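# Swap a spare robot arm with the broken one

## Task

Take the unpowered spare arm out of the open case on its desk and set it down lying flat on the empty desk on the far side of the room, with nothing hanging past any edge. Then place the arm with red tape (the broken one) inside the case, sitting low enough that the lid could close, although the lid is left open. At the end both arms must be motionless. No part of either arm may drop freely by more than a few centimetres. The case must stay upright on its desk. The robot must release everything, back away, and stay upright and untilted.

## Robot and tools

Robot: a Rainbow Robotics RB-Y1. It has a wheeled base with two drive wheels and two rear casters, a folding torso (the leg bends at ankle, knee and hip), a head with a camera, and a left and a right arm of seven joints each. Each arm ends in a parallel gripper with a wrist camera. The base is 0.66 m long and 0.58 m wide, and its front edge sits 0.10 m ahead of the drive axle. Each arm is rated for about 3 kg. The two loose arms in the scene are heavy and their joints flop, so lift them with care.

Frames: the base frame has its origin on the floor between the drive wheels, with x forward, y to the left and z up. The chest, left_hand and right_hand poses in the state are reported in this frame. A hand point lies between the finger pads. The fingers point along the hand's -z axis and close along its x axis. Reported hand positions get less accurate at long reach. Odometry is the base frame as it was at the start, counted from wheel turns only, so wheel slip shows up as travel. Heading is positive to the left, from -3.142 to 3.142.

execute_actions(actions, cameras): actions is a list holding one action, or none (an empty list only returns the state and images). An action may contain:
- base: exactly one of these. translate_m is a straight drive relative to where the base is now, in metres, from -3 to 3, with positive meaning forward. rotate_rad is an in-place turn relative to the current heading, in radians, from -3.2 to 3.2, with positive meaning left. The base cannot move sideways.
- joints: one dictionary covering both arms, torso and head. Each key is a joint name and each value is an absolute target, in radians (or metres for grippers). Ranges: torso_squat_rad 0..1.2 (higher lowers the chest); torso_shift_rad -0.3..0.6 (positive moves the hips forward); torso_pitch_rad -0.2..1.4 (positive leans forward); torso_yaw_rad -1.5..1.5 (positive turns left). For each arm: shoulder_pitch -2.356..2.356 (negative raises the arm forward); left shoulder_roll 0..3.141 and right shoulder_roll -3.141..0 (each lifts its arm outward); shoulder_yaw -2.094..2.094; elbow -2.617..0.01 (negative bends); forearm_roll -3.141..3.141; wrist_pitch -1.57..1.919 (negative tips the hand forward); hand_roll -2.705..2.705; gripper_m 0..0.1, the gap between the pads. head_pan_rad -0.523..0.523 and head_tilt_rad -0.35..1.57 (positive looks down). A joint counts as reached within ±0.02 (grippers ±0.004).
- speeds: caps for this action only. translate_m 0.05..0.4 m/s, rotate_rad 0.1..1.509 rad/s.
- min_time_s: 0.1..8 s, the shortest time any arm or head motion in the action may take.
Torso coupling limits: squat+shift<=1.52, squat-shift+pitch<=1.57, shift+0.5pitch-0.4squat<=0.7, and shift+0.3pitch-0.5squat<=0.39. A torso command that breaks one only goes partway and reports off_target. A base move that would need more than 8.667 s is refused. Any action lasting over 15 s is refused too. An unknown key or out-of-range value rejects the whole call, and nothing moves. Any joint you leave out of an action may keep pushing toward its earlier target. cameras can be head_camera, left_wrist_camera, right_wrist_camera or all. Omitted or null means all, and [] means none.

wait(seconds 0..10) lets the scene run with no new command and returns the state and images. zoom_image(camera, region [x0,y0,x1,y1] in pixels, at most 504x504) enlarges part of a camera's latest image. read_manual(section) returns only licence text. finished_scene(scene) ends the scene with the given integer (1 or 2) and reports whether the task succeeded. It cannot be undone.

Results: base_status and joint_status report how each motion ended. "done" means reached; for the base, it only means the wheels turned the commanded amount. "off_target" means it stopped short and may still be pushing. "contact_stop" means something pushed back hard. "time_out" means the motion took too long. "limit_stop_at_<name>" means a built-in limit stopped it, and limit_stop_at_own_body means a self-collision guard acted before any contact. "stopped_with_arm" means the torso halted because an arm hit something. A contact or time stop halts that whole group (torso, left arm or right arm), and the group then holds where it stopped. "joint command not followed" with a "cause:" line means arm targets were blocked by the arm-collision check, and such targets may be retried later. on_its_own lists motions you did not command, where "held at" is a target, not a position. If a stop leaves something pressing, retreat first in a separate action, arms before torso. If both hands hold one object and the torso contact-stops right away with nothing in its way, resend every arm joint at its current reading and then retry the torso. To grip, command an opening at least 0.005 m narrower than the object. The resulting gripper off_target is normal. A stop in one call cancels the remaining calls in that reply. MOTOR HOT appears from 65 °C. At 80 °C an OVER-TEMPERATURE FAULT brakes the robot (limit_stop_at_motor_heat), and you must resend your targets. A torque fault at a joint's load limit freezes the robot for 10 s. Limits in N m: shoulders 64.4, elbows 33.1, forearm roll, wrist and hand roll 23. Held weight counts toward these.

Avoid: dropping either loose arm or letting it swing down freely; knocking over or tipping the case; making the two robot arms hit or press each other, which can end the run; driving into furniture, since the base does not stop on contact and a bent leg can stick out ahead of the base; and carrying heavy loads far forward, which can tip the robot over. Be aware that random pushes can briefly nudge loose objects. At the end, open both grippers, pull away and leave the robot standing level.

Each tool is called after "Request:" as name(argument=value, ...) on one line, values as JSON.

## Session

Request:
execute_actions(actions=[])

Scene clock: 0.00 s.
base_odometry: x=+0.000 y=+0.000 heading=+0.000 (m, m, rad; odometry frame)
base_status: not commanded
joint_positions: torso_squat_rad=+0.350 torso_shift_rad=+0.000 torso_pitch_rad=+0.000 torso_yaw_rad=-0.001 left_shoulder_pitch_rad=+0.032 left_shoulder_roll_rad=+0.038 left_shoulder_yaw_rad=-0.031 left_elbow_rad=-0.117 left_forearm_roll_rad=+0.041 left_wrist_pitch_rad=+0.007 left_hand_roll_rad=-0.004 left_gripper_m=+0.099 right_shoulder_pitch_rad=-0.007 right_shoulder_roll_rad=-0.019 right_shoulder_yaw_rad=+0.056 right_elbow_rad=-0.172 right_forearm_roll_rad=-0.043 right_wrist_pitch_rad=+0.024 right_hand_roll_rad=-0.009 right_gripper_m=+0.100 head_pan_rad=-0.001 head_tilt_rad=+0.401
joint_status: not commanded
chest: x=-0.2280 y=+0.0002 z=+1.2475 quat_wxyz=(+1.000, +0.000, +0.000, +0.000) (m; base frame)
left_hand: x=-0.1953 y=+0.2471 z=+0.5635 quat_wxyz=(+0.999, +0.017, -0.040, +0.007) (m; base frame)
right_hand: x=-0.1448 y=-0.2304 z=+0.5668 quat_wxyz=(+0.997, -0.006, -0.077, +0.003) (m; base frame)
pictures: head_camera, left_wrist_camera, right_wrist_camera
Images, in order (width x height): head_camera 896x504, left_wrist_camera 644x364, right_wrist_camera 644x364.

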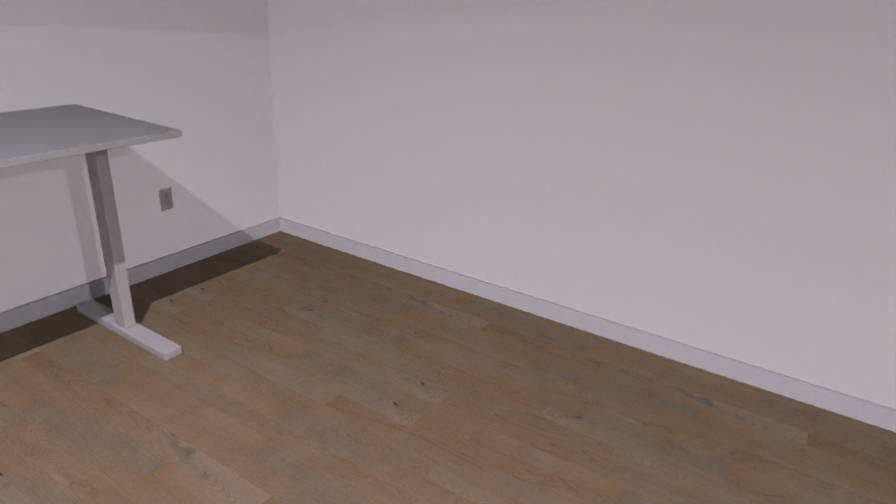

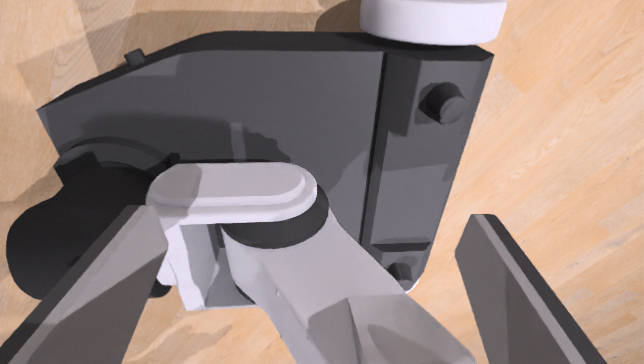

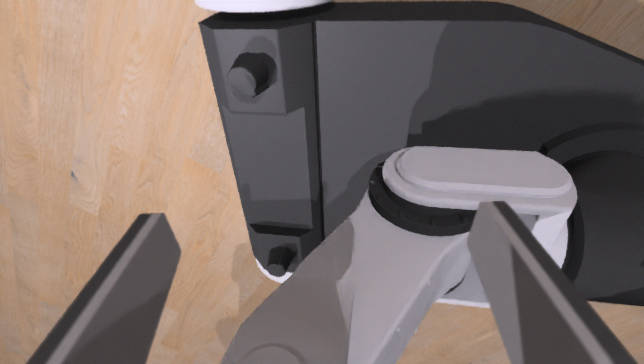

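Request:
execute_actions(actions=[{"base":{"rotate_rad":1.2}}], cameras=["head_camera"])

Request:
execute_actions(actions=[{"base":{"rotate_rad":1.3}}], cameras=["head_camera"])

Request:
execute_actions(actions=[{"base":{"rotate_rad":1.3}}], cameras=["head_camera"])

Scene clock: 9.77 s.
base_odometry: x=+0.000 y=+0.000 heading=+1.199 (m, m, rad; odometry frame)
base_status: done
joint_positions: torso_squat_rad=+0.350 torso_shift_rad=+0.000 torso_pitch_rad=+0.000 torso_yaw_rad=-0.001 left_shoulder_pitch_rad=+0.032 left_shoulder_roll_rad=+0.038 left_shoulder_yaw_rad=-0.031 left_elbow_rad=-0.117 left_forearm_roll_rad=+0.041 left_wrist_pitch_rad=+0.007 left_hand_roll_rad=-0.004 left_gripper_m=+0.099 right_shoulder_pitch_rad=-0.007 right_shoulder_roll_rad=-0.019 right_shoulder_yaw_rad=+0.056 right_elbow_rad=-0.172 right_forearm_roll_rad=-0.043 right_wrist_pitch_rad=+0.024 right_hand_roll_rad=-0.009 right_gripper_m=+0.100 head_pan_rad=-0.001 head_tilt_rad=+0.401
joint_status: not commanded
chest: x=-0.2280 y=+0.0002 z=+1.2475 quat_wxyz=(+1.000, +0.000, +0.000, +0.000) (m; base frame)
left_hand: x=-0.1953 y=+0.2471 z=+0.5635 quat_wxyz=(+0.999, +0.017, -0.040, +0.007) (m; base frame)
right_hand: x=-0.1448 y=-0.2305 z=+0.5668 quat_wxyz=(+0.997, -0.006, -0.077, +0.003) (m; base frame)
pictures: head_camera
Images, in order (width x height): head_camera 896x504.

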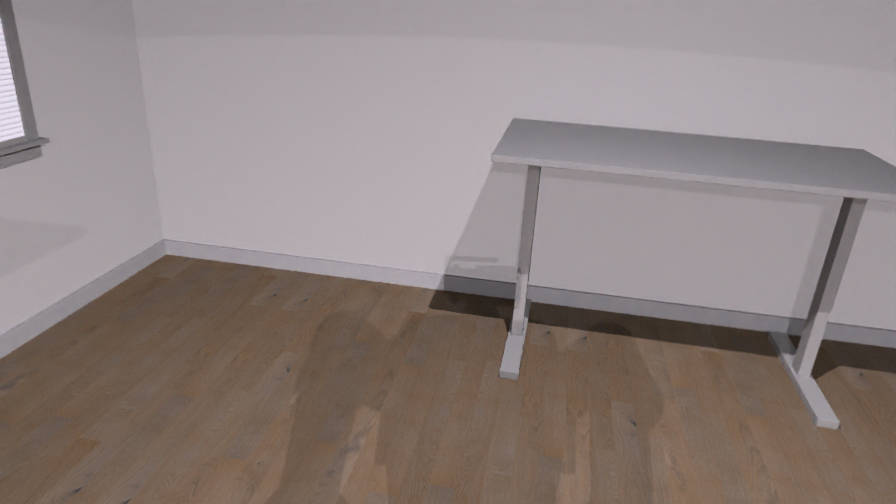

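Scene clock: 13.43 s.
base_odometry: x=+0.000 y=+0.000 heading=+2.499 (m, m, rad; odometry frame)
base_status: done
joint_positions: torso_squat_rad=+0.350 torso_shift_rad=+0.000 torso_pitch_rad=+0.000 torso_yaw_rad=-0.001 left_shoulder_pitch_rad=+0.032 left_shoulder_roll_rad=+0.038 left_shoulder_yaw_rad=-0.031 left_elbow_rad=-0.117 left_forearm_roll_rad=+0.041 left_wrist_pitch_rad=+0.007 left_hand_roll_rad=-0.004 left_gripper_m=+0.099 right_shoulder_pitch_rad=-0.007 right_shoulder_roll_rad=-0.019 right_shoulder_yaw_rad=+0.056 right_elbow_rad=-0.172 right_forearm_roll_rad=-0.043 right_wrist_pitch_rad=+0.024 right_hand_roll_rad=-0.009 right_gripper_m=+0.100 head_pan_rad=-0.001 head_tilt_rad=+0.401
joint_status: not commanded
chest: x=-0.2280 y=+0.0002 z=+1.2475 quat_wxyz=(+1.000, +0.000, +0.000, +0.000) (m; base frame)
left_hand: x=-0.1953 y=+0.2471 z=+0.5635 quat_wxyz=(+0.999, +0.017, -0.040, +0.007) (m; base frame)
right_hand: x=-0.1448 y=-0.2305 z=+0.5668 quat_wxyz=(+0.997, -0.006, -0.077, +0.003) (m; base frame)
pictures: head_camera
Images, in order (width x height): head_camera 896x504.

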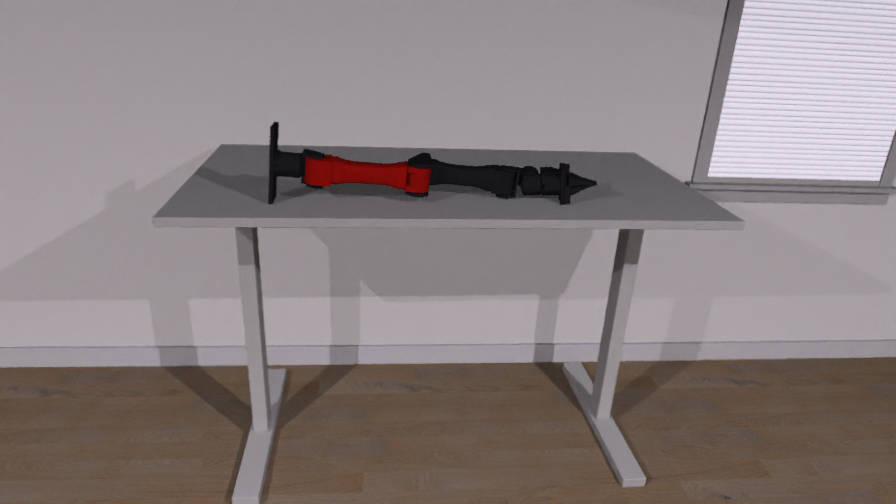

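Scene clock: 17.10 s.
base_odometry: x=+0.000 y=+0.000 heading=-2.485 (m, m, rad; odometry frame)
base_status: done
joint_positions: torso_squat_rad=+0.350 torso_shift_rad=+0.000 torso_pitch_rad=+0.000 torso_yaw_rad=-0.001 left_shoulder_pitch_rad=+0.032 left_shoulder_roll_rad=+0.038 left_shoulder_yaw_rad=-0.031 left_elbow_rad=-0.117 left_forearm_roll_rad=+0.041 left_wrist_pitch_rad=+0.007 left_hand_roll_rad=-0.004 left_gripper_m=+0.099 right_shoulder_pitch_rad=-0.007 right_shoulder_roll_rad=-0.019 right_shoulder_yaw_rad=+0.056 right_elbow_rad=-0.172 right_forearm_roll_rad=-0.043 right_wrist_pitch_rad=+0.024 right_hand_roll_rad=-0.009 right_gripper_m=+0.100 head_pan_rad=-0.001 head_tilt_rad=+0.401
joint_status: not commanded
chest: x=-0.2280 y=+0.0002 z=+1.2475 quat_wxyz=(+1.000, +0.000, +0.000, +0.000) (m; base frame)
left_hand: x=-0.1953 y=+0.2471 z=+0.5635 quat_wxyz=(+0.999, +0.017, -0.040, +0.007) (m; base frame)
right_hand: x=-0.1448 y=-0.2305 z=+0.5668 quat_wxyz=(+0.997, -0.006, -0.077, +0.003) (m; base frame)
pictures: head_camera
Images, in order (width x height): head_camera 896x504.

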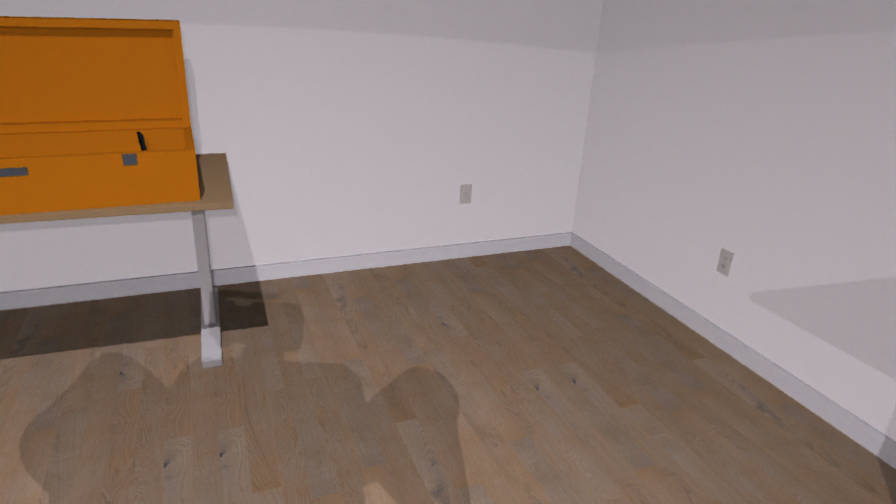

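Request:
execute_actions(actions=[{"base":{"rotate_rad":0.6}}], cameras=["head_camera"])

Scene clock: 40.70 s.
base_odometry: x=+0.000 y=+0.000 heading=-1.885 (m, m, rad; odometry frame)
base_status: done
joint_positions: torso_squat_rad=+0.350 torso_shift_rad=+0.000 torso_pitch_rad=+0.000 torso_yaw_rad=-0.001 left_shoulder_pitch_rad=+0.032 left_shoulder_roll_rad=+0.038 left_shoulder_yaw_rad=-0.031 left_elbow_rad=-0.117 left_forearm_roll_rad=+0.041 left_wrist_pitch_rad=+0.007 left_hand_roll_rad=-0.004 left_gripper_m=+0.099 right_shoulder_pitch_rad=-0.007 right_shoulder_roll_rad=-0.019 right_shoulder_yaw_rad=+0.056 right_elbow_rad=-0.172 right_forearm_roll_rad=-0.043 right_wrist_pitch_rad=+0.024 right_hand_roll_rad=-0.009 right_gripper_m=+0.100 head_pan_rad=-0.001 head_tilt_rad=+0.401
joint_status: not commanded
chest: x=-0.2280 y=+0.0002 z=+1.2475 quat_wxyz=(+1.000, +0.000, +0.000, +0.000) (m; base frame)
left_hand: x=-0.1953 y=+0.2471 z=+0.5635 quat_wxyz=(+0.999, +0.017, -0.040, +0.007) (m; base frame)
right_hand: x=-0.1448 y=-0.2305 z=+0.5668 quat_wxyz=(+0.997, -0.006, -0.077, +0.003) (m; base frame)
pictures: head_camera
Images, in order (width x height): head_camera 896x504.

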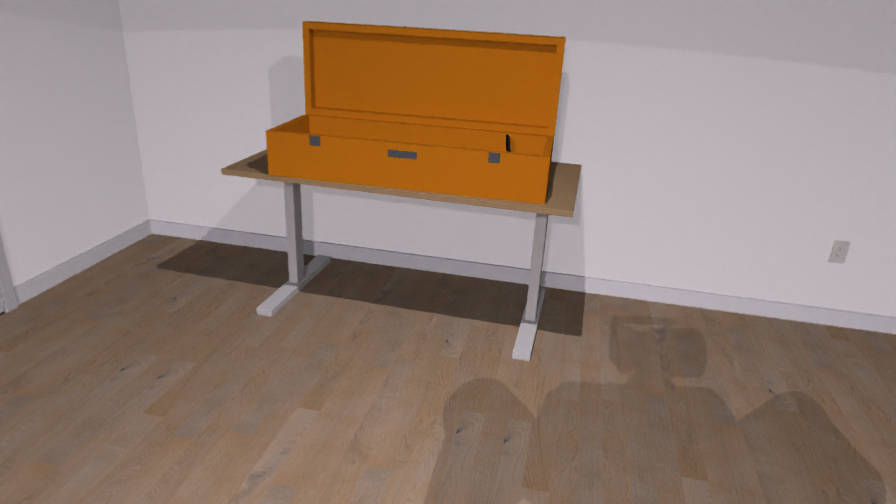

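Request:
execute_actions(actions=[{"base":{"rotate_rad":0.31}}], cameras=[])

Request:
execute_actions(actions=[{"base":{"translate_m":1.6},"joints":{"torso_squat_rad":0.1}}], cameras=[])

Request:
execute_actions(actions=[{"base":{"rotate_rad":-0.55},"joints":{"head_tilt_rad":0.7}}], cameras=["head_camera"])

Scene clock: 65.97 s.
base_odometry: x=+0.000 y=+0.000 heading=-1.576 (m, m, rad; odometry frame)
base_status: done
joint_positions: torso_squat_rad=+0.350 torso_shift_rad=+0.000 torso_pitch_rad=+0.000 torso_yaw_rad=-0.001 left_shoulder_pitch_rad=+0.032 left_shoulder_roll_rad=+0.038 left_shoulder_yaw_rad=-0.031 left_elbow_rad=-0.117 left_forearm_roll_rad=+0.041 left_wrist_pitch_rad=+0.007 left_hand_roll_rad=-0.004 left_gripper_m=+0.099 right_shoulder_pitch_rad=-0.007 right_shoulder_roll_rad=-0.020 right_shoulder_yaw_rad=+0.056 right_elbow_rad=-0.172 right_forearm_roll_rad=-0.043 right_wrist_pitch_rad=+0.024 right_hand_roll_rad=-0.009 right_gripper_m=+0.100 head_pan_rad=-0.001 head_tilt_rad=+0.401
joint_status: not commanded
chest: x=-0.2280 y=+0.0002 z=+1.2475 quat_wxyz=(+1.000, +0.000, +0.000, +0.000) (m; base frame)
left_hand: x=-0.1953 y=+0.2471 z=+0.5635 quat_wxyz=(+0.999, +0.017, -0.040, +0.007) (m; base frame)
right_hand: x=-0.1448 y=-0.2305 z=+0.5668 quat_wxyz=(+0.997, -0.006, -0.077, +0.003) (m; base frame)
pictures: none
No camera images: the call's "cameras" was empty. Leave "cameras" out to get every camera's image.

Scene clock: 71.50 s.
base_odometry: x=-0.006 y=-1.600 heading=-1.574 (m, m, rad; odometry frame)
base_status: done
joint_positions: torso_squat_rad=+0.100 torso_shift_rad=+0.000 torso_pitch_rad=+0.000 torso_yaw_rad=-0.001 left_shoulder_pitch_rad=+0.032 left_shoulder_roll_rad=+0.038 left_shoulder_yaw_rad=-0.031 left_elbow_rad=-0.117 left_forearm_roll_rad=+0.041 left_wrist_pitch_rad=+0.007 left_hand_roll_rad=-0.004 left_gripper_m=+0.099 right_shoulder_pitch_rad=-0.007 right_shoulder_roll_rad=-0.020 right_shoulder_yaw_rad=+0.056 right_elbow_rad=-0.172 right_forearm_roll_rad=-0.043 right_wrist_pitch_rad=+0.024 right_hand_roll_rad=-0.009 right_gripper_m=+0.100 head_pan_rad=-0.001 head_tilt_rad=+0.401
joint_status: all done
chest: x=-0.2279 y=+0.0002 z=+1.2864 quat_wxyz=(+1.000, +0.000, +0.000, +0.000) (m; base frame)
left_hand: x=-0.1952 y=+0.2471 z=+0.6024 quat_wxyz=(+0.999, +0.017, -0.040, +0.007) (m; base frame)
right_hand: x=-0.1447 y=-0.2305 z=+0.6057 quat_wxyz=(+0.997, -0.006, -0.077, +0.003) (m; base frame)
pictures: none
No camera images: the call's "cameras" was empty. Leave "cameras" out to get every camera's image.

Scene clock: 74.17 s.
base_odometry: x=-0.006 y=-1.600 heading=-2.124 (m, m, rad; odometry frame)
base_status: done
joint_positions: torso_squat_rad=+0.100 torso_shift_rad=+0.000 torso_pitch_rad=+0.000 torso_yaw_rad=-0.001 left_shoulder_pitch_rad=+0.032 left_shoulder_roll_rad=+0.038 left_shoulder_yaw_rad=-0.031 left_elbow_rad=-0.117 left_forearm_roll_rad=+0.041 left_wrist_pitch_rad=+0.007 left_hand_roll_rad=-0.004 left_gripper_m=+0.099 right_shoulder_pitch_rad=-0.007 right_shoulder_roll_rad=-0.020 right_shoulder_yaw_rad=+0.056 right_elbow_rad=-0.172 right_forearm_roll_rad=-0.043 right_wrist_pitch_rad=+0.024 right_hand_roll_rad=-0.009 right_gripper_m=+0.100 head_pan_rad=-0.001 head_tilt_rad=+0.700
joint_status: all done
chest: x=-0.2279 y=+0.0003 z=+1.2864 quat_wxyz=(+1.000, +0.000, +0.000, +0.000) (m; base frame)
left_hand: x=-0.1952 y=+0.2471 z=+0.6024 quat_wxyz=(+0.999, +0.017, -0.040, +0.007) (m; base frame)
right_hand: x=-0.1447 y=-0.2305 z=+0.6057 quat_wxyz=(+0.997, -0.006, -0.077, +0.003) (m; base frame)
pictures: head_camera
Images, in order (width x height): head_camera 896x504.

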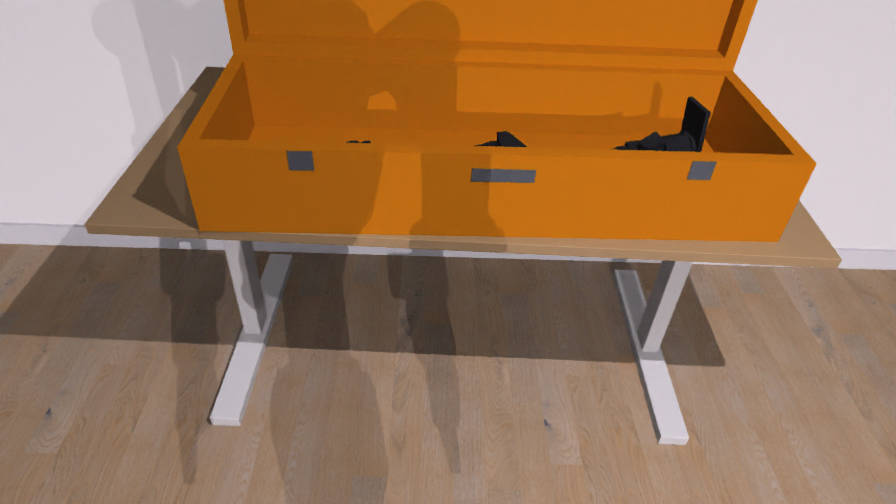

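Request:
execute_actions(actions=[{"base":{"rotate_rad":-0.33}}], cameras=[])

Request:
execute_actions(actions=[{"base":{"translate_m":0.52},"joints":{"torso_squat_rad":0.0}}], cameras=[])

Request:
execute_actions(actions=[{"base":{"rotate_rad":0.33},"joints":{"head_tilt_rad":0.6,"torso_pitch_rad":0.4}}], cameras=["head_camera"])

Scene clock: 145.23 s.
base_odometry: x=-0.006 y=-1.600 heading=-2.453 (m, m, rad; odometry frame)
base_status: done
joint_positions: torso_squat_rad=+0.100 torso_shift_rad=+0.000 torso_pitch_rad=+0.000 torso_yaw_rad=-0.001 left_shoulder_pitch_rad=+0.032 left_shoulder_roll_rad=+0.038 left_shoulder_yaw_rad=-0.031 left_elbow_rad=-0.117 left_forearm_roll_rad=+0.041 left_wrist_pitch_rad=+0.007 left_hand_roll_rad=-0.004 left_gripper_m=+0.099 right_shoulder_pitch_rad=-0.007 right_shoulder_roll_rad=-0.020 right_shoulder_yaw_rad=+0.056 right_elbow_rad=-0.172 right_forearm_roll_rad=-0.043 right_wrist_pitch_rad=+0.024 right_hand_roll_rad=-0.009 right_gripper_m=+0.100 head_pan_rad=-0.001 head_tilt_rad=+0.700
joint_status: not commanded
chest: x=-0.2279 y=+0.0003 z=+1.2864 quat_wxyz=(+1.000, +0.000, +0.000, +0.000) (m; base frame)
left_hand: x=-0.1953 y=+0.2471 z=+0.6024 quat_wxyz=(+0.999, +0.017, -0.040, +0.007) (m; base frame)
right_hand: x=-0.1447 y=-0.2305 z=+0.6057 quat_wxyz=(+0.997, -0.006, -0.077, +0.003) (m; base frame)
pictures: none
No camera images: the call's "cameras" was empty. Leave "cameras" out to get every camera's image.

Scene clock: 148.07 s.
base_odometry: x=-0.408 y=-1.930 heading=-2.455 (m, m, rad; odometry frame)
base_status: done
joint_positions: torso_squat_rad=+0.000 torso_shift_rad=+0.000 torso_pitch_rad=+0.000 torso_yaw_rad=-0.001 left_shoulder_pitch_rad=+0.032 left_shoulder_roll_rad=+0.038 left_shoulder_yaw_rad=-0.031 left_elbow_rad=-0.117 left_forearm_roll_rad=+0.041 left_wrist_pitch_rad=+0.007 left_hand_roll_rad=-0.004 left_gripper_m=+0.099 right_shoulder_pitch_rad=-0.007 right_shoulder_roll_rad=-0.020 right_shoulder_yaw_rad=+0.056 right_elbow_rad=-0.172 right_forearm_roll_rad=-0.043 right_wrist_pitch_rad=+0.024 right_hand_roll_rad=-0.009 right_gripper_m=+0.100 head_pan_rad=-0.001 head_tilt_rad=+0.700
joint_status: all done
chest: x=-0.2279 y=+0.0003 z=+1.2899 quat_wxyz=(+1.000, +0.000, +0.000, +0.000) (m; base frame)
left_hand: x=-0.1952 y=+0.2471 z=+0.6059 quat_wxyz=(+0.999, +0.017, -0.040, +0.007) (m; base frame)
right_hand: x=-0.1447 y=-0.2305 z=+0.6092 quat_wxyz=(+0.997, -0.006, -0.077, +0.003) (m; base frame)
pictures: none
No camera images: the call's "cameras" was empty. Leave "cameras" out to get every camera's image.

Scene clock: 150.27 s.
base_odometry: x=-0.408 y=-1.929 heading=-2.125 (m, m, rad; odometry frame)
base_status: done
joint_positions: torso_squat_rad=+0.000 torso_shift_rad=+0.000 torso_pitch_rad=+0.400 torso_yaw_rad=-0.001 left_shoulder_pitch_rad=+0.032 left_shoulder_roll_rad=+0.038 left_shoulder_yaw_rad=-0.031 left_elbow_rad=-0.117 left_forearm_roll_rad=+0.041 left_wrist_pitch_rad=+0.007 left_hand_roll_rad=-0.004 left_gripper_m=+0.099 right_shoulder_pitch_rad=-0.007 right_shoulder_roll_rad=-0.019 right_shoulder_yaw_rad=+0.056 right_elbow_rad=-0.172 right_forearm_roll_rad=-0.043 right_wrist_pitch_rad=+0.024 right_hand_roll_rad=-0.009 right_gripper_m=+0.100 head_pan_rad=-0.001 head_tilt_rad=+0.600
joint_status: all done
chest: x=-0.1073 y=+0.0002 z=+1.2655 quat_wxyz=(+0.980, -0.001, +0.199, +0.000) (m; base frame)
left_hand: x=-0.3438 y=+0.2471 z=+0.6228 quat_wxyz=(+0.987, +0.018, +0.159, +0.003) (m; base frame)
right_hand: x=-0.2960 y=-0.2305 z=+0.6062 quat_wxyz=(+0.992, -0.005, +0.122, +0.004) (m; base frame)
pictures: head_camera
Images, in order (width x height): head_camera 896x504.

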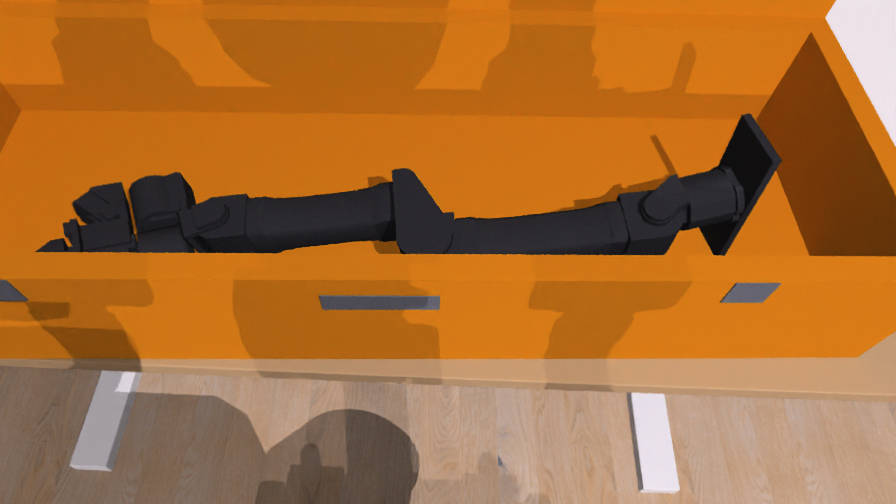

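Request:
execute_actions(actions=[{"base":{"translate_m":-0.25},"joints":{"torso_pitch_rad":0.15,"head_tilt_rad":0.8,"left_shoulder_pitch_rad":-0.871,"left_shoulder_roll_rad":0.119,"left_shoulder_yaw_rad":0.265,"left_elbow_rad":-1.371,"left_forearm_roll_rad":0,"left_wrist_pitch_rad":1.9,"left_hand_roll_rad":0,"right_shoulder_pitch_rad":-0.871,"right_shoulder_roll_rad":-0.119,"right_shoulder_yaw_rad":-0.265,"right_elbow_rad":-1.371,"right_forearm_roll_rad":0,"right_wrist_pitch_rad":1.9,"right_hand_roll_rad":0},"min_time_s":3}], cameras=[])

Request:
execute_actions(actions=[{"base":{"translate_m":0.44}}])

Scene clock: 207.53 s.
base_odometry: x=-0.277 y=-1.717 heading=-2.123 (m, m, rad; odometry frame)
base_status: done
joint_positions: torso_squat_rad=+0.000 torso_shift_rad=+0.000 torso_pitch_rad=+0.150 torso_yaw_rad=-0.001 left_shoulder_pitch_rad=-0.871 left_shoulder_roll_rad=+0.119 left_shoulder_yaw_rad=+0.265 left_elbow_rad=-1.371 left_forearm_roll_rad=+0.000 left_wrist_pitch_rad=+1.900 left_hand_roll_rad=+0.000 left_gripper_m=+0.099 right_shoulder_pitch_rad=-0.871 right_shoulder_roll_rad=-0.119 right_shoulder_yaw_rad=-0.264 right_elbow_rad=-1.371 right_forearm_roll_rad=+0.000 right_wrist_pitch_rad=+1.900 right_hand_roll_rad=+0.000 right_gripper_m=+0.100 head_pan_rad=-0.001 head_tilt_rad=+0.800
joint_status: all done
chest: x=-0.1816 y=+0.0002 z=+1.2865 quat_wxyz=(+0.997, +0.000, +0.075, +0.000) (m; base frame)
left_hand: x=+0.3075 y=+0.2196 z=+1.0378 quat_wxyz=(+0.997, +0.000, -0.080, +0.000) (m; base frame)
right_hand: x=+0.3074 y=-0.2204 z=+1.0385 quat_wxyz=(+0.997, -0.001, -0.081, +0.000) (m; base frame)
pictures: none
No camera images: the call's "cameras" was empty. Leave "cameras" out to get every camera's image.

Scene clock: 210.20 s.
base_odometry: x=-0.507 y=-2.091 heading=-2.122 (m, m, rad; odometry frame)
base_status: done
joint_positions: torso_squat_rad=+0.000 torso_shift_rad=+0.000 torso_pitch_rad=+0.150 torso_yaw_rad=-0.001 left_shoulder_pitch_rad=-0.871 left_shoulder_roll_rad=+0.119 left_shoulder_yaw_rad=+0.265 left_elbow_rad=-1.371 left_forearm_roll_rad=+0.000 left_wrist_pitch_rad=+1.900 left_hand_roll_rad=+0.000 left_gripper_m=+0.099 right_shoulder_pitch_rad=-0.871 right_shoulder_roll_rad=-0.119 right_shoulder_yaw_rad=-0.265 right_elbow_rad=-1.371 right_forearm_roll_rad=+0.000 right_wrist_pitch_rad=+1.900 right_hand_roll_rad=+0.000 right_gripper_m=+0.100 head_pan_rad=-0.001 head_tilt_rad=+0.800
joint_status: not commanded
chest: x=-0.1816 y=+0.0002 z=+1.2865 quat_wxyz=(+0.997, +0.000, +0.075, +0.000) (m; base frame)
left_hand: x=+0.3076 y=+0.2196 z=+1.0378 quat_wxyz=(+0.997, -0.001, -0.080, +0.000) (m; base frame)
right_hand: x=+0.3074 y=-0.2204 z=+1.0385 quat_wxyz=(+0.997, -0.001, -0.081, +0.000) (m; base frame)
pictures: head_camera, left_wrist_camera, right_wrist_camera
Images, in order (width x height): head_camera 896x504, left_wrist_camera 644x364, right_wrist_camera 644x364.

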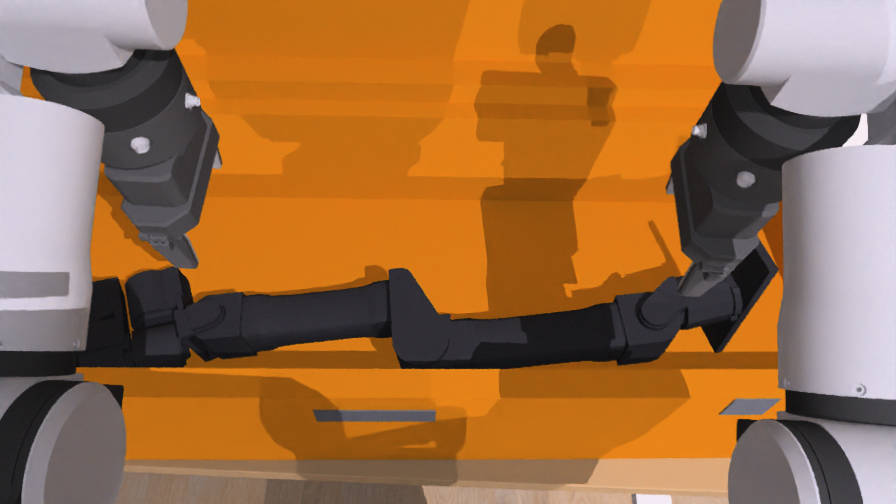

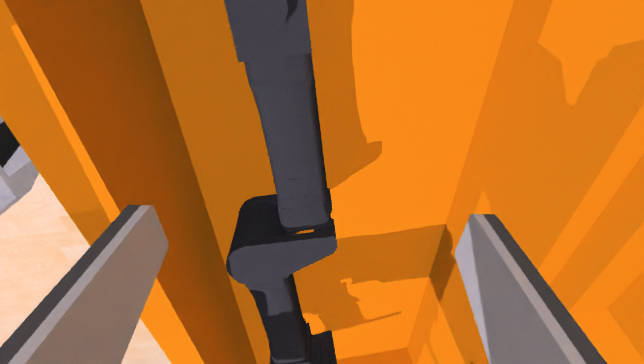

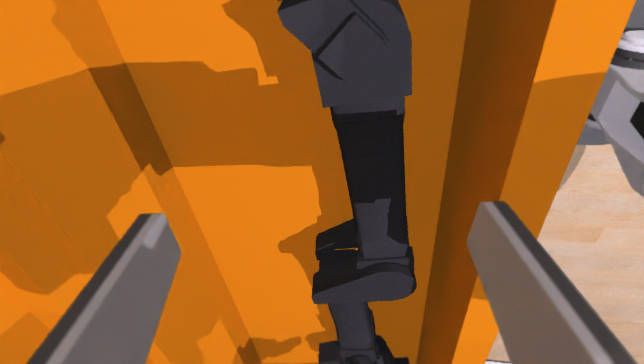

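Request:
execute_actions(actions=[{"joints":{"torso_squat_rad":0.6,"right_shoulder_roll_rad":-0.04,"left_shoulder_roll_rad":0.1,"head_tilt_rad":0.7}}])

Scene clock: 230.07 s.
base_odometry: x=-0.507 y=-2.091 heading=-2.122 (m, m, rad; odometry frame)
base_status: not commanded
joint_positions: torso_squat_rad=+0.600 torso_shift_rad=+0.000 torso_pitch_rad=+0.150 torso_yaw_rad=-0.001 left_shoulder_pitch_rad=-0.871 left_shoulder_roll_rad=+0.100 left_shoulder_yaw_rad=+0.265 left_elbow_rad=-1.371 left_forearm_roll_rad=+0.000 left_wrist_pitch_rad=+1.900 left_hand_roll_rad=+0.000 left_gripper_m=+0.099 right_shoulder_pitch_rad=-0.871 right_shoulder_roll_rad=-0.040 right_shoulder_yaw_rad=-0.265 right_elbow_rad=-1.371 right_forearm_roll_rad=+0.000 right_wrist_pitch_rad=+1.900 right_hand_roll_rad=+0.000 right_gripper_m=+0.100 head_pan_rad=-0.001 head_tilt_rad=+0.700
joint_status: all done
chest: x=-0.1817 y=+0.0002 z=+1.1642 quat_wxyz=(+0.997, +0.000, +0.075, +0.000) (m; base frame)
left_hand: x=+0.3058 y=+0.2096 z=+0.9134 quat_wxyz=(+0.997, -0.008, -0.078, -0.005) (m; base frame)
right_hand: x=+0.2995 y=-0.1779 z=+0.9077 quat_wxyz=(+0.997, +0.031, -0.070, +0.021) (m; base frame)
pictures: head_camera, left_wrist_camera, right_wrist_camera
Images, in order (width x height): head_camera 896x504, left_wrist_camera 644x364, right_wrist_camera 644x364.

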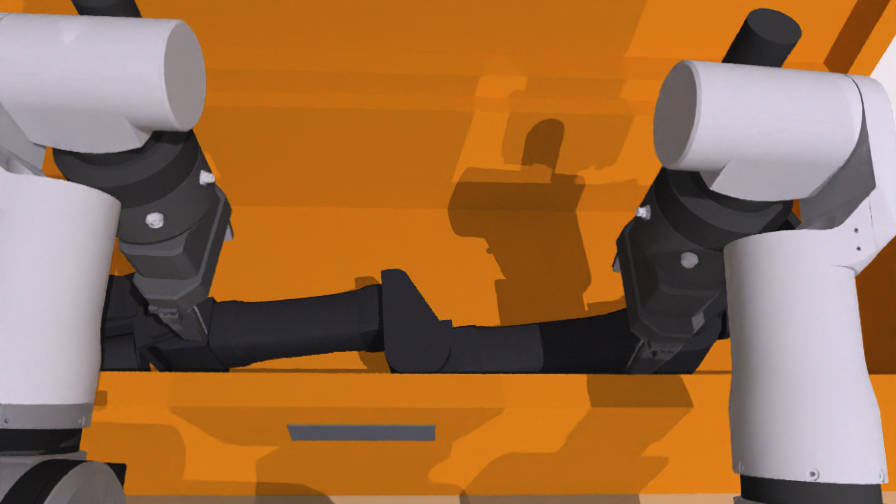

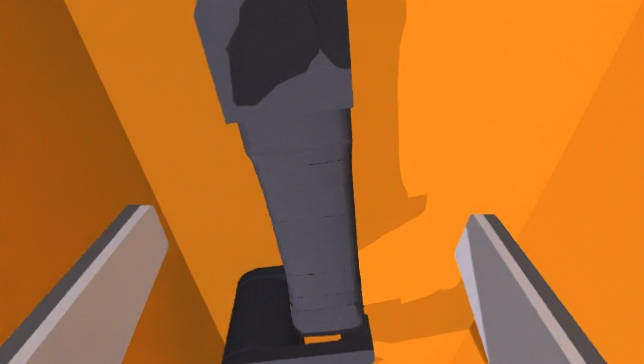

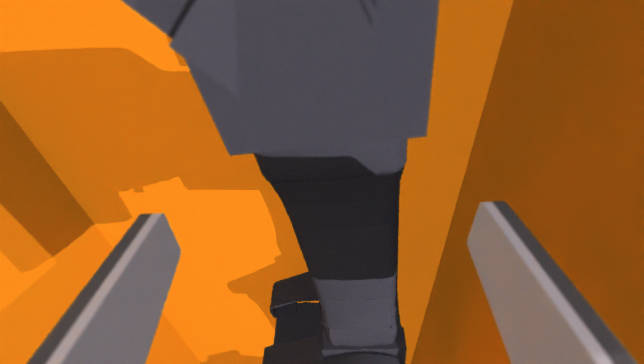

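Request:
execute_actions(actions=[{"joints":{"torso_squat_rad":0.65,"right_shoulder_roll_rad":0.0,"right_shoulder_yaw_rad":-0.23,"right_hand_roll_rad":0.05,"left_shoulder_roll_rad":0.045,"left_shoulder_pitch_rad":-0.81,"left_hand_roll_rad":0.14}}])

Scene clock: 249.43 s.
base_odometry: x=-0.507 y=-2.091 heading=-2.122 (m, m, rad; odometry frame)
base_status: not commanded
joint_positions: torso_squat_rad=+0.650 torso_shift_rad=+0.000 torso_pitch_rad=+0.150 torso_yaw_rad=-0.001 left_shoulder_pitch_rad=-0.810 left_shoulder_roll_rad=+0.045 left_shoulder_yaw_rad=+0.265 left_elbow_rad=-1.371 left_forearm_roll_rad=+0.000 left_wrist_pitch_rad=+1.900 left_hand_roll_rad=+0.140 left_gripper_m=+0.099 right_shoulder_pitch_rad=-0.871 right_shoulder_roll_rad=+0.000 right_shoulder_yaw_rad=-0.230 right_elbow_rad=-1.371 right_forearm_roll_rad=+0.000 right_wrist_pitch_rad=+1.900 right_hand_roll_rad=+0.050 right_gripper_m=+0.100 head_pan_rad=-0.001 head_tilt_rad=+0.700
joint_status: all done
chest: x=-0.1817 y=+0.0002 z=+1.1437 quat_wxyz=(+0.997, +0.000, +0.075, +0.000) (m; base frame)
left_hand: x=+0.2809 y=+0.1906 z=+0.8607 quat_wxyz=(+0.997, -0.031, -0.040, +0.060) (m; base frame)
right_hand: x=+0.2942 y=-0.1509 z=+0.8844 quat_wxyz=(+0.995, +0.035, -0.067, +0.072) (m; base frame)
pictures: head_camera, left_wrist_camera, right_wrist_camera
Images, in order (width x height): head_camera 896x504, left_wrist_camera 644x364, right_wrist_camera 644x364.

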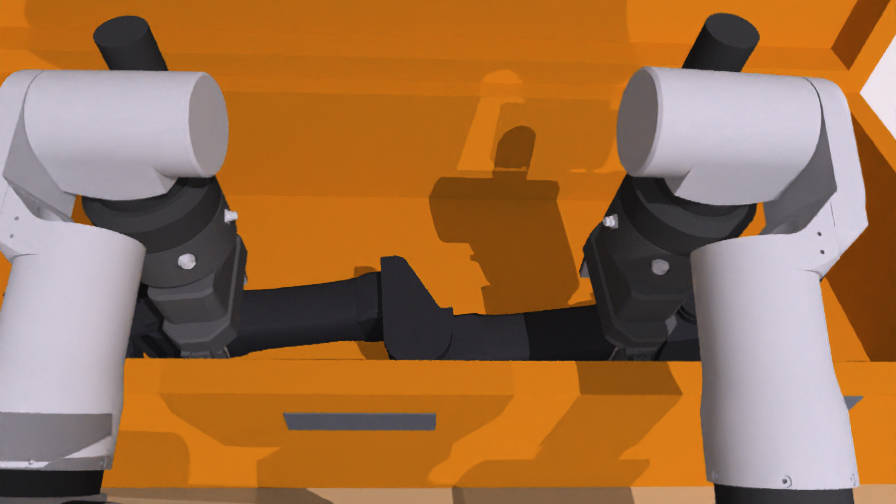

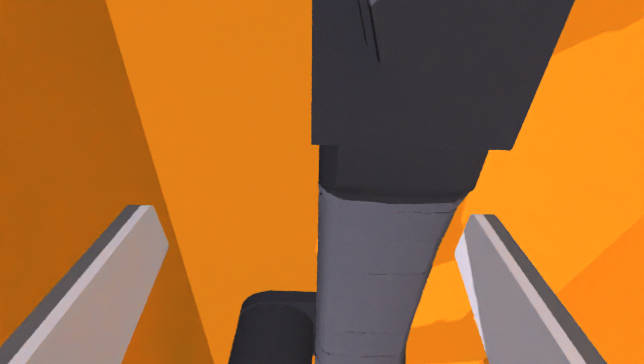

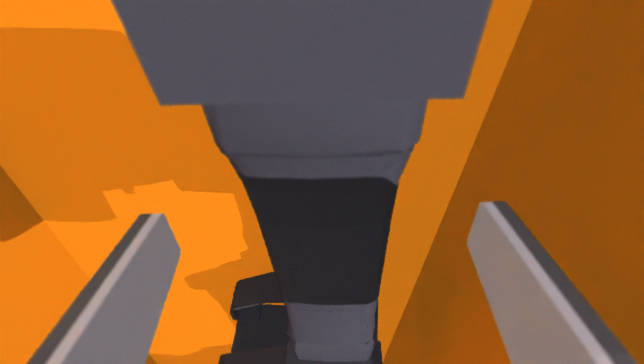

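Request:
execute_actions(actions=[{"joints":{"left_shoulder_roll_rad":0.0,"left_wrist_pitch_rad":1.76}}], cameras=[])

Request:
execute_actions(actions=[{"joints":{"torso_squat_rad":0.72}}])

Scene clock: 258.63 s.
base_odometry: x=-0.507 y=-2.091 heading=-2.122 (m, m, rad; odometry frame)
base_status: not commanded
joint_positions: torso_squat_rad=+0.650 torso_shift_rad=+0.000 torso_pitch_rad=+0.150 torso_yaw_rad=-0.001 left_shoulder_pitch_rad=-0.810 left_shoulder_roll_rad=+0.000 left_shoulder_yaw_rad=+0.265 left_elbow_rad=-1.371 left_forearm_roll_rad=+0.000 left_wrist_pitch_rad=+1.760 left_hand_roll_rad=+0.140 left_gripper_m=+0.099 right_shoulder_pitch_rad=-0.871 right_shoulder_roll_rad=+0.000 right_shoulder_yaw_rad=-0.230 right_elbow_rad=-1.371 right_forearm_roll_rad=+0.000 right_wrist_pitch_rad=+1.900 right_hand_roll_rad=+0.050 right_gripper_m=+0.100 head_pan_rad=-0.001 head_tilt_rad=+0.700
joint_status: all done
chest: x=-0.1817 y=+0.0002 z=+1.1437 quat_wxyz=(+0.997, +0.000, +0.075, +0.000) (m; base frame)
left_hand: x=+0.3077 y=+0.1652 z=+0.8618 quat_wxyz=(+0.992, -0.055, -0.103, +0.051) (m; base frame)
right_hand: x=+0.2942 y=-0.1510 z=+0.8844 quat_wxyz=(+0.995, +0.035, -0.067, +0.072) (m; base frame)
pictures: none
No camera images: the call's "cameras" was empty. Leave "cameras" out to get every camera's image.

Scene clock: 259.63 s.
base_odometry: x=-0.507 y=-2.091 heading=-2.122 (m, m, rad; odometry frame)
base_status: not commanded
joint_positions: torso_squat_rad=+0.720 torso_shift_rad=+0.000 torso_pitch_rad=+0.150 torso_yaw_rad=-0.001 left_shoulder_pitch_rad=-0.810 left_shoulder_roll_rad=+0.000 left_shoulder_yaw_rad=+0.265 left_elbow_rad=-1.371 left_forearm_roll_rad=+0.000 left_wrist_pitch_rad=+1.760 left_hand_roll_rad=+0.140 left_gripper_m=+0.099 right_shoulder_pitch_rad=-0.871 right_shoulder_roll_rad=+0.000 right_shoulder_yaw_rad=-0.230 right_elbow_rad=-1.371 right_forearm_roll_rad=+0.000 right_wrist_pitch_rad=+1.900 right_hand_roll_rad=+0.050 right_gripper_m=+0.100 head_pan_rad=-0.001 head_tilt_rad=+0.700
joint_status: all done
chest: x=-0.1817 y=+0.0002 z=+1.1127 quat_wxyz=(+0.997, +0.000, +0.075, +0.000) (m; base frame)
left_hand: x=+0.3077 y=+0.1652 z=+0.8308 quat_wxyz=(+0.992, -0.055, -0.103, +0.051) (m; base frame)
right_hand: x=+0.2942 y=-0.1510 z=+0.8534 quat_wxyz=(+0.995, +0.035, -0.067, +0.072) (m; base frame)
pictures: head_camera, left_wrist_camera, right_wrist_camera
Images, in order (width x height): head_camera 896x504, left_wrist_camera 644x364, right_wrist_camera 644x364.

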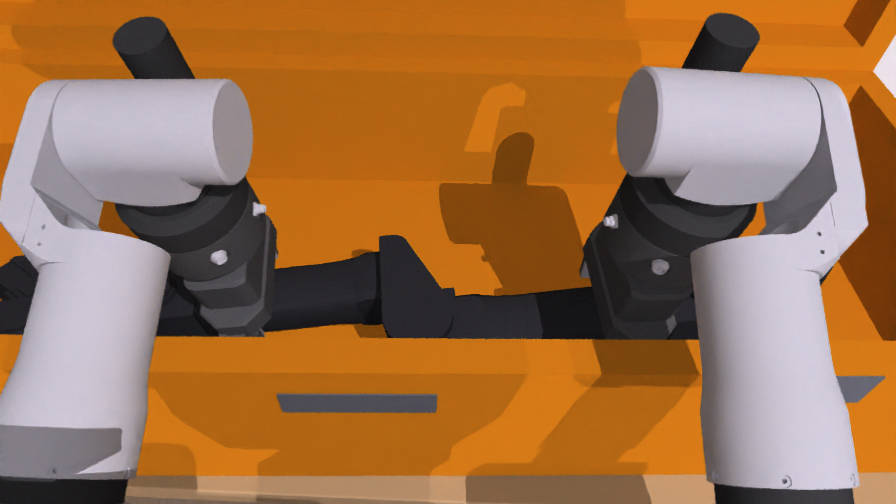

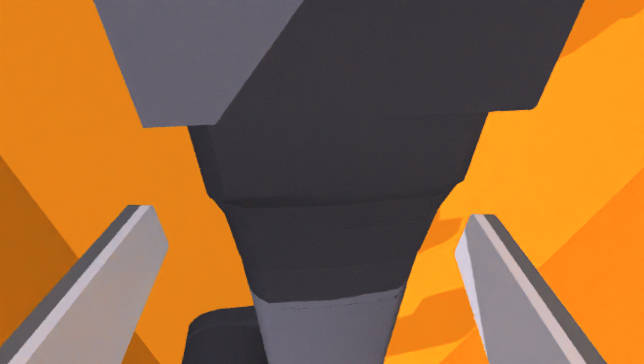

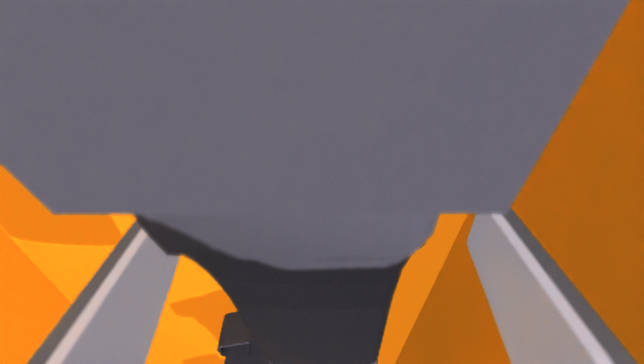

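Request:
execute_actions(actions=[{"joints":{"left_elbow_rad":-1.28,"left_wrist_pitch_rad":1.67,"right_shoulder_yaw_rad":-0.19,"right_hand_roll_rad":0.02,"torso_squat_rad":0.75},"min_time_s":1.5}])

Scene clock: 274.30 s.
base_odometry: x=-0.507 y=-2.091 heading=-2.122 (m, m, rad; odometry frame)
base_status: not commanded
joint_positions: torso_squat_rad=+0.750 torso_shift_rad=+0.000 torso_pitch_rad=+0.149 torso_yaw_rad=-0.001 left_shoulder_pitch_rad=-0.812 left_shoulder_roll_rad=+0.000 left_shoulder_yaw_rad=+0.265 left_elbow_rad=-1.282 left_forearm_roll_rad=+0.000 left_wrist_pitch_rad=+1.670 left_hand_roll_rad=+0.140 left_gripper_m=+0.099 right_shoulder_pitch_rad=-0.871 right_shoulder_roll_rad=+0.000 right_shoulder_yaw_rad=-0.191 right_elbow_rad=-1.371 right_forearm_roll_rad=+0.000 right_wrist_pitch_rad=+1.900 right_hand_roll_rad=+0.020 right_gripper_m=+0.100 head_pan_rad=-0.001 head_tilt_rad=+0.700
joint_status: all done
chest: x=-0.1820 y=+0.0002 z=+1.0986 quat_wxyz=(+0.997, +0.000, +0.075, +0.000) (m; base frame)
left_hand: x=+0.3135 y=+0.1627 z=+0.7955 quat_wxyz=(+0.992, -0.055, -0.104, +0.051) (m; base frame)
right_hand: x=+0.2933 y=-0.1447 z=+0.8399 quat_wxyz=(+0.995, +0.025, -0.068, +0.073) (m; base frame)
pictures: head_camera, left_wrist_camera, right_wrist_camera
Images, in order (width x height): head_camera 896x504, left_wrist_camera 644x364, right_wrist_camera 644x364.

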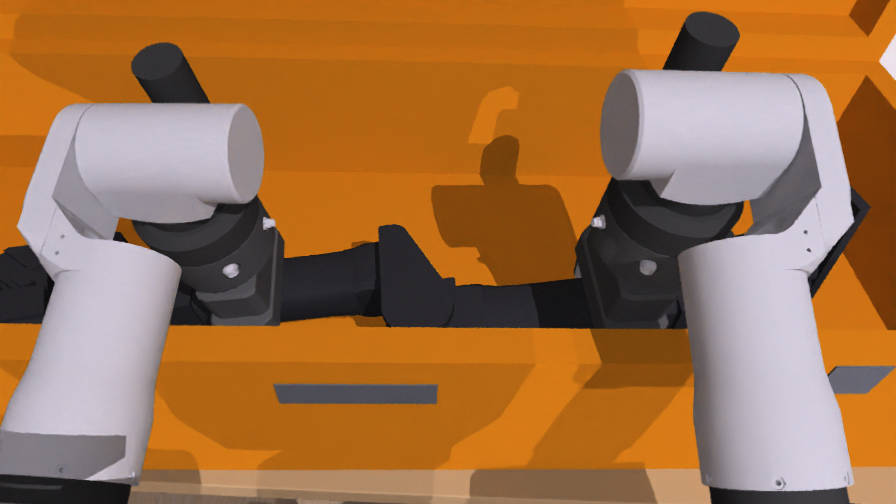

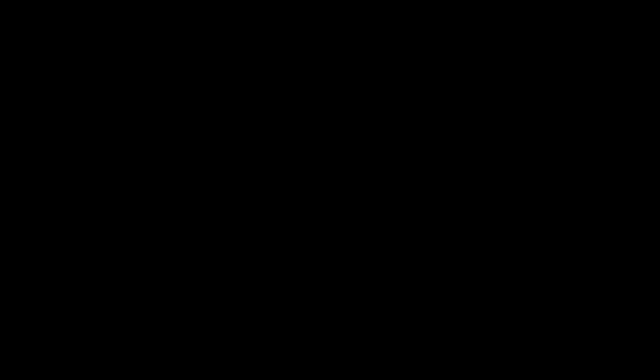

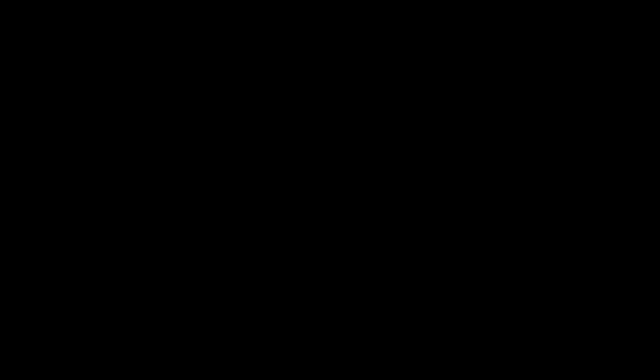

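Request:
execute_actions(actions=[{"joints":{"left_elbow_rad":-1.30,"left_wrist_pitch_rad":1.69,"left_gripper_m":0.02,"right_gripper_m":0.02}}], cameras=[])

Request:
execute_actions(actions=[{"joints":{"torso_squat_rad":0.65}}], cameras=["head_camera"])

Scene clock: 283.73 s.
base_odometry: x=-0.507 y=-2.091 heading=-2.122 (m, m, rad; odometry frame)
base_status: not commanded
joint_positions: torso_squat_rad=+0.750 torso_shift_rad=+0.000 torso_pitch_rad=+0.150 torso_yaw_rad=-0.001 left_shoulder_pitch_rad=-0.813 left_shoulder_roll_rad=+0.001 left_shoulder_yaw_rad=+0.265 left_elbow_rad=-1.302 left_forearm_roll_rad=+0.000 left_wrist_pitch_rad=+1.689 left_hand_roll_rad=+0.140 left_gripper_m=+0.055 right_shoulder_pitch_rad=-0.872 right_shoulder_roll_rad=+0.000 right_shoulder_yaw_rad=-0.190 right_elbow_rad=-1.371 right_forearm_roll_rad=+0.000 right_wrist_pitch_rad=+1.900 right_hand_roll_rad=+0.020 right_gripper_m=+0.054 head_pan_rad=-0.001 head_tilt_rad=+0.700
joint_status: left_gripper_m off_target (ended at +0.055, target +0.020); right_gripper_m off_target (ended at +0.054, target +0.020); the others done
chest: x=-0.1817 y=+0.0002 z=+1.0986 quat_wxyz=(+0.997, +0.000, +0.075, +0.000) (m; base frame)
left_hand: x=+0.3134 y=+0.1634 z=+0.8010 quat_wxyz=(+0.992, -0.055, -0.105, +0.051) (m; base frame)
right_hand: x=+0.2937 y=-0.1447 z=+0.8400 quat_wxyz=(+0.995, +0.025, -0.068, +0.073) (m; base frame)
pictures: none
No camera images: the call's "cameras" was empty. Leave "cameras" out to get every camera's image.

Scene clock: 284.87 s.
base_odometry: x=-0.507 y=-2.091 heading=-2.122 (m, m, rad; odometry frame)
base_status: not commanded
joint_positions: torso_squat_rad=+0.650 torso_shift_rad=+0.001 torso_pitch_rad=+0.152 torso_yaw_rad=-0.001 left_shoulder_pitch_rad=-0.808 left_shoulder_roll_rad=+0.000 left_shoulder_yaw_rad=+0.265 left_elbow_rad=-1.299 left_forearm_roll_rad=+0.000 left_wrist_pitch_rad=+1.690 left_hand_roll_rad=+0.140 left_gripper_m=+0.054 right_shoulder_pitch_rad=-0.868 right_shoulder_roll_rad=+0.001 right_shoulder_yaw_rad=-0.190 right_elbow_rad=-1.369 right_forearm_roll_rad=+0.000 right_wrist_pitch_rad=+1.901 right_hand_roll_rad=+0.020 right_gripper_m=+0.054 head_pan_rad=-0.001 head_tilt_rad=+0.700
joint_status: all done
chest: x=-0.1808 y=+0.0002 z=+1.1437 quat_wxyz=(+0.997, +0.000, +0.076, +0.000) (m; base frame)
left_hand: x=+0.3114 y=+0.1636 z=+0.8419 quat_wxyz=(+0.992, -0.055, -0.100, +0.052) (m; base frame)
right_hand: x=+0.2925 y=-0.1447 z=+0.8819 quat_wxyz=(+0.995, +0.025, -0.064, +0.073) (m; base frame)
pictures: head_camera
Images, in order (width x height): head_camera 896x504.

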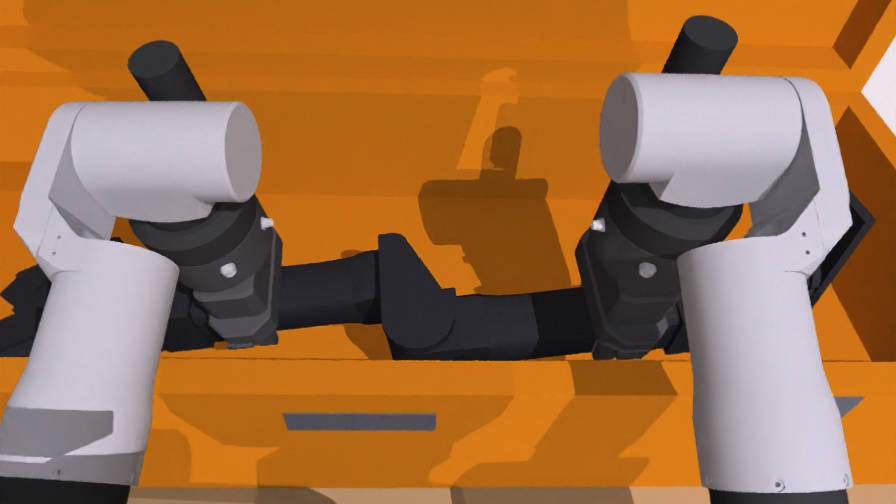

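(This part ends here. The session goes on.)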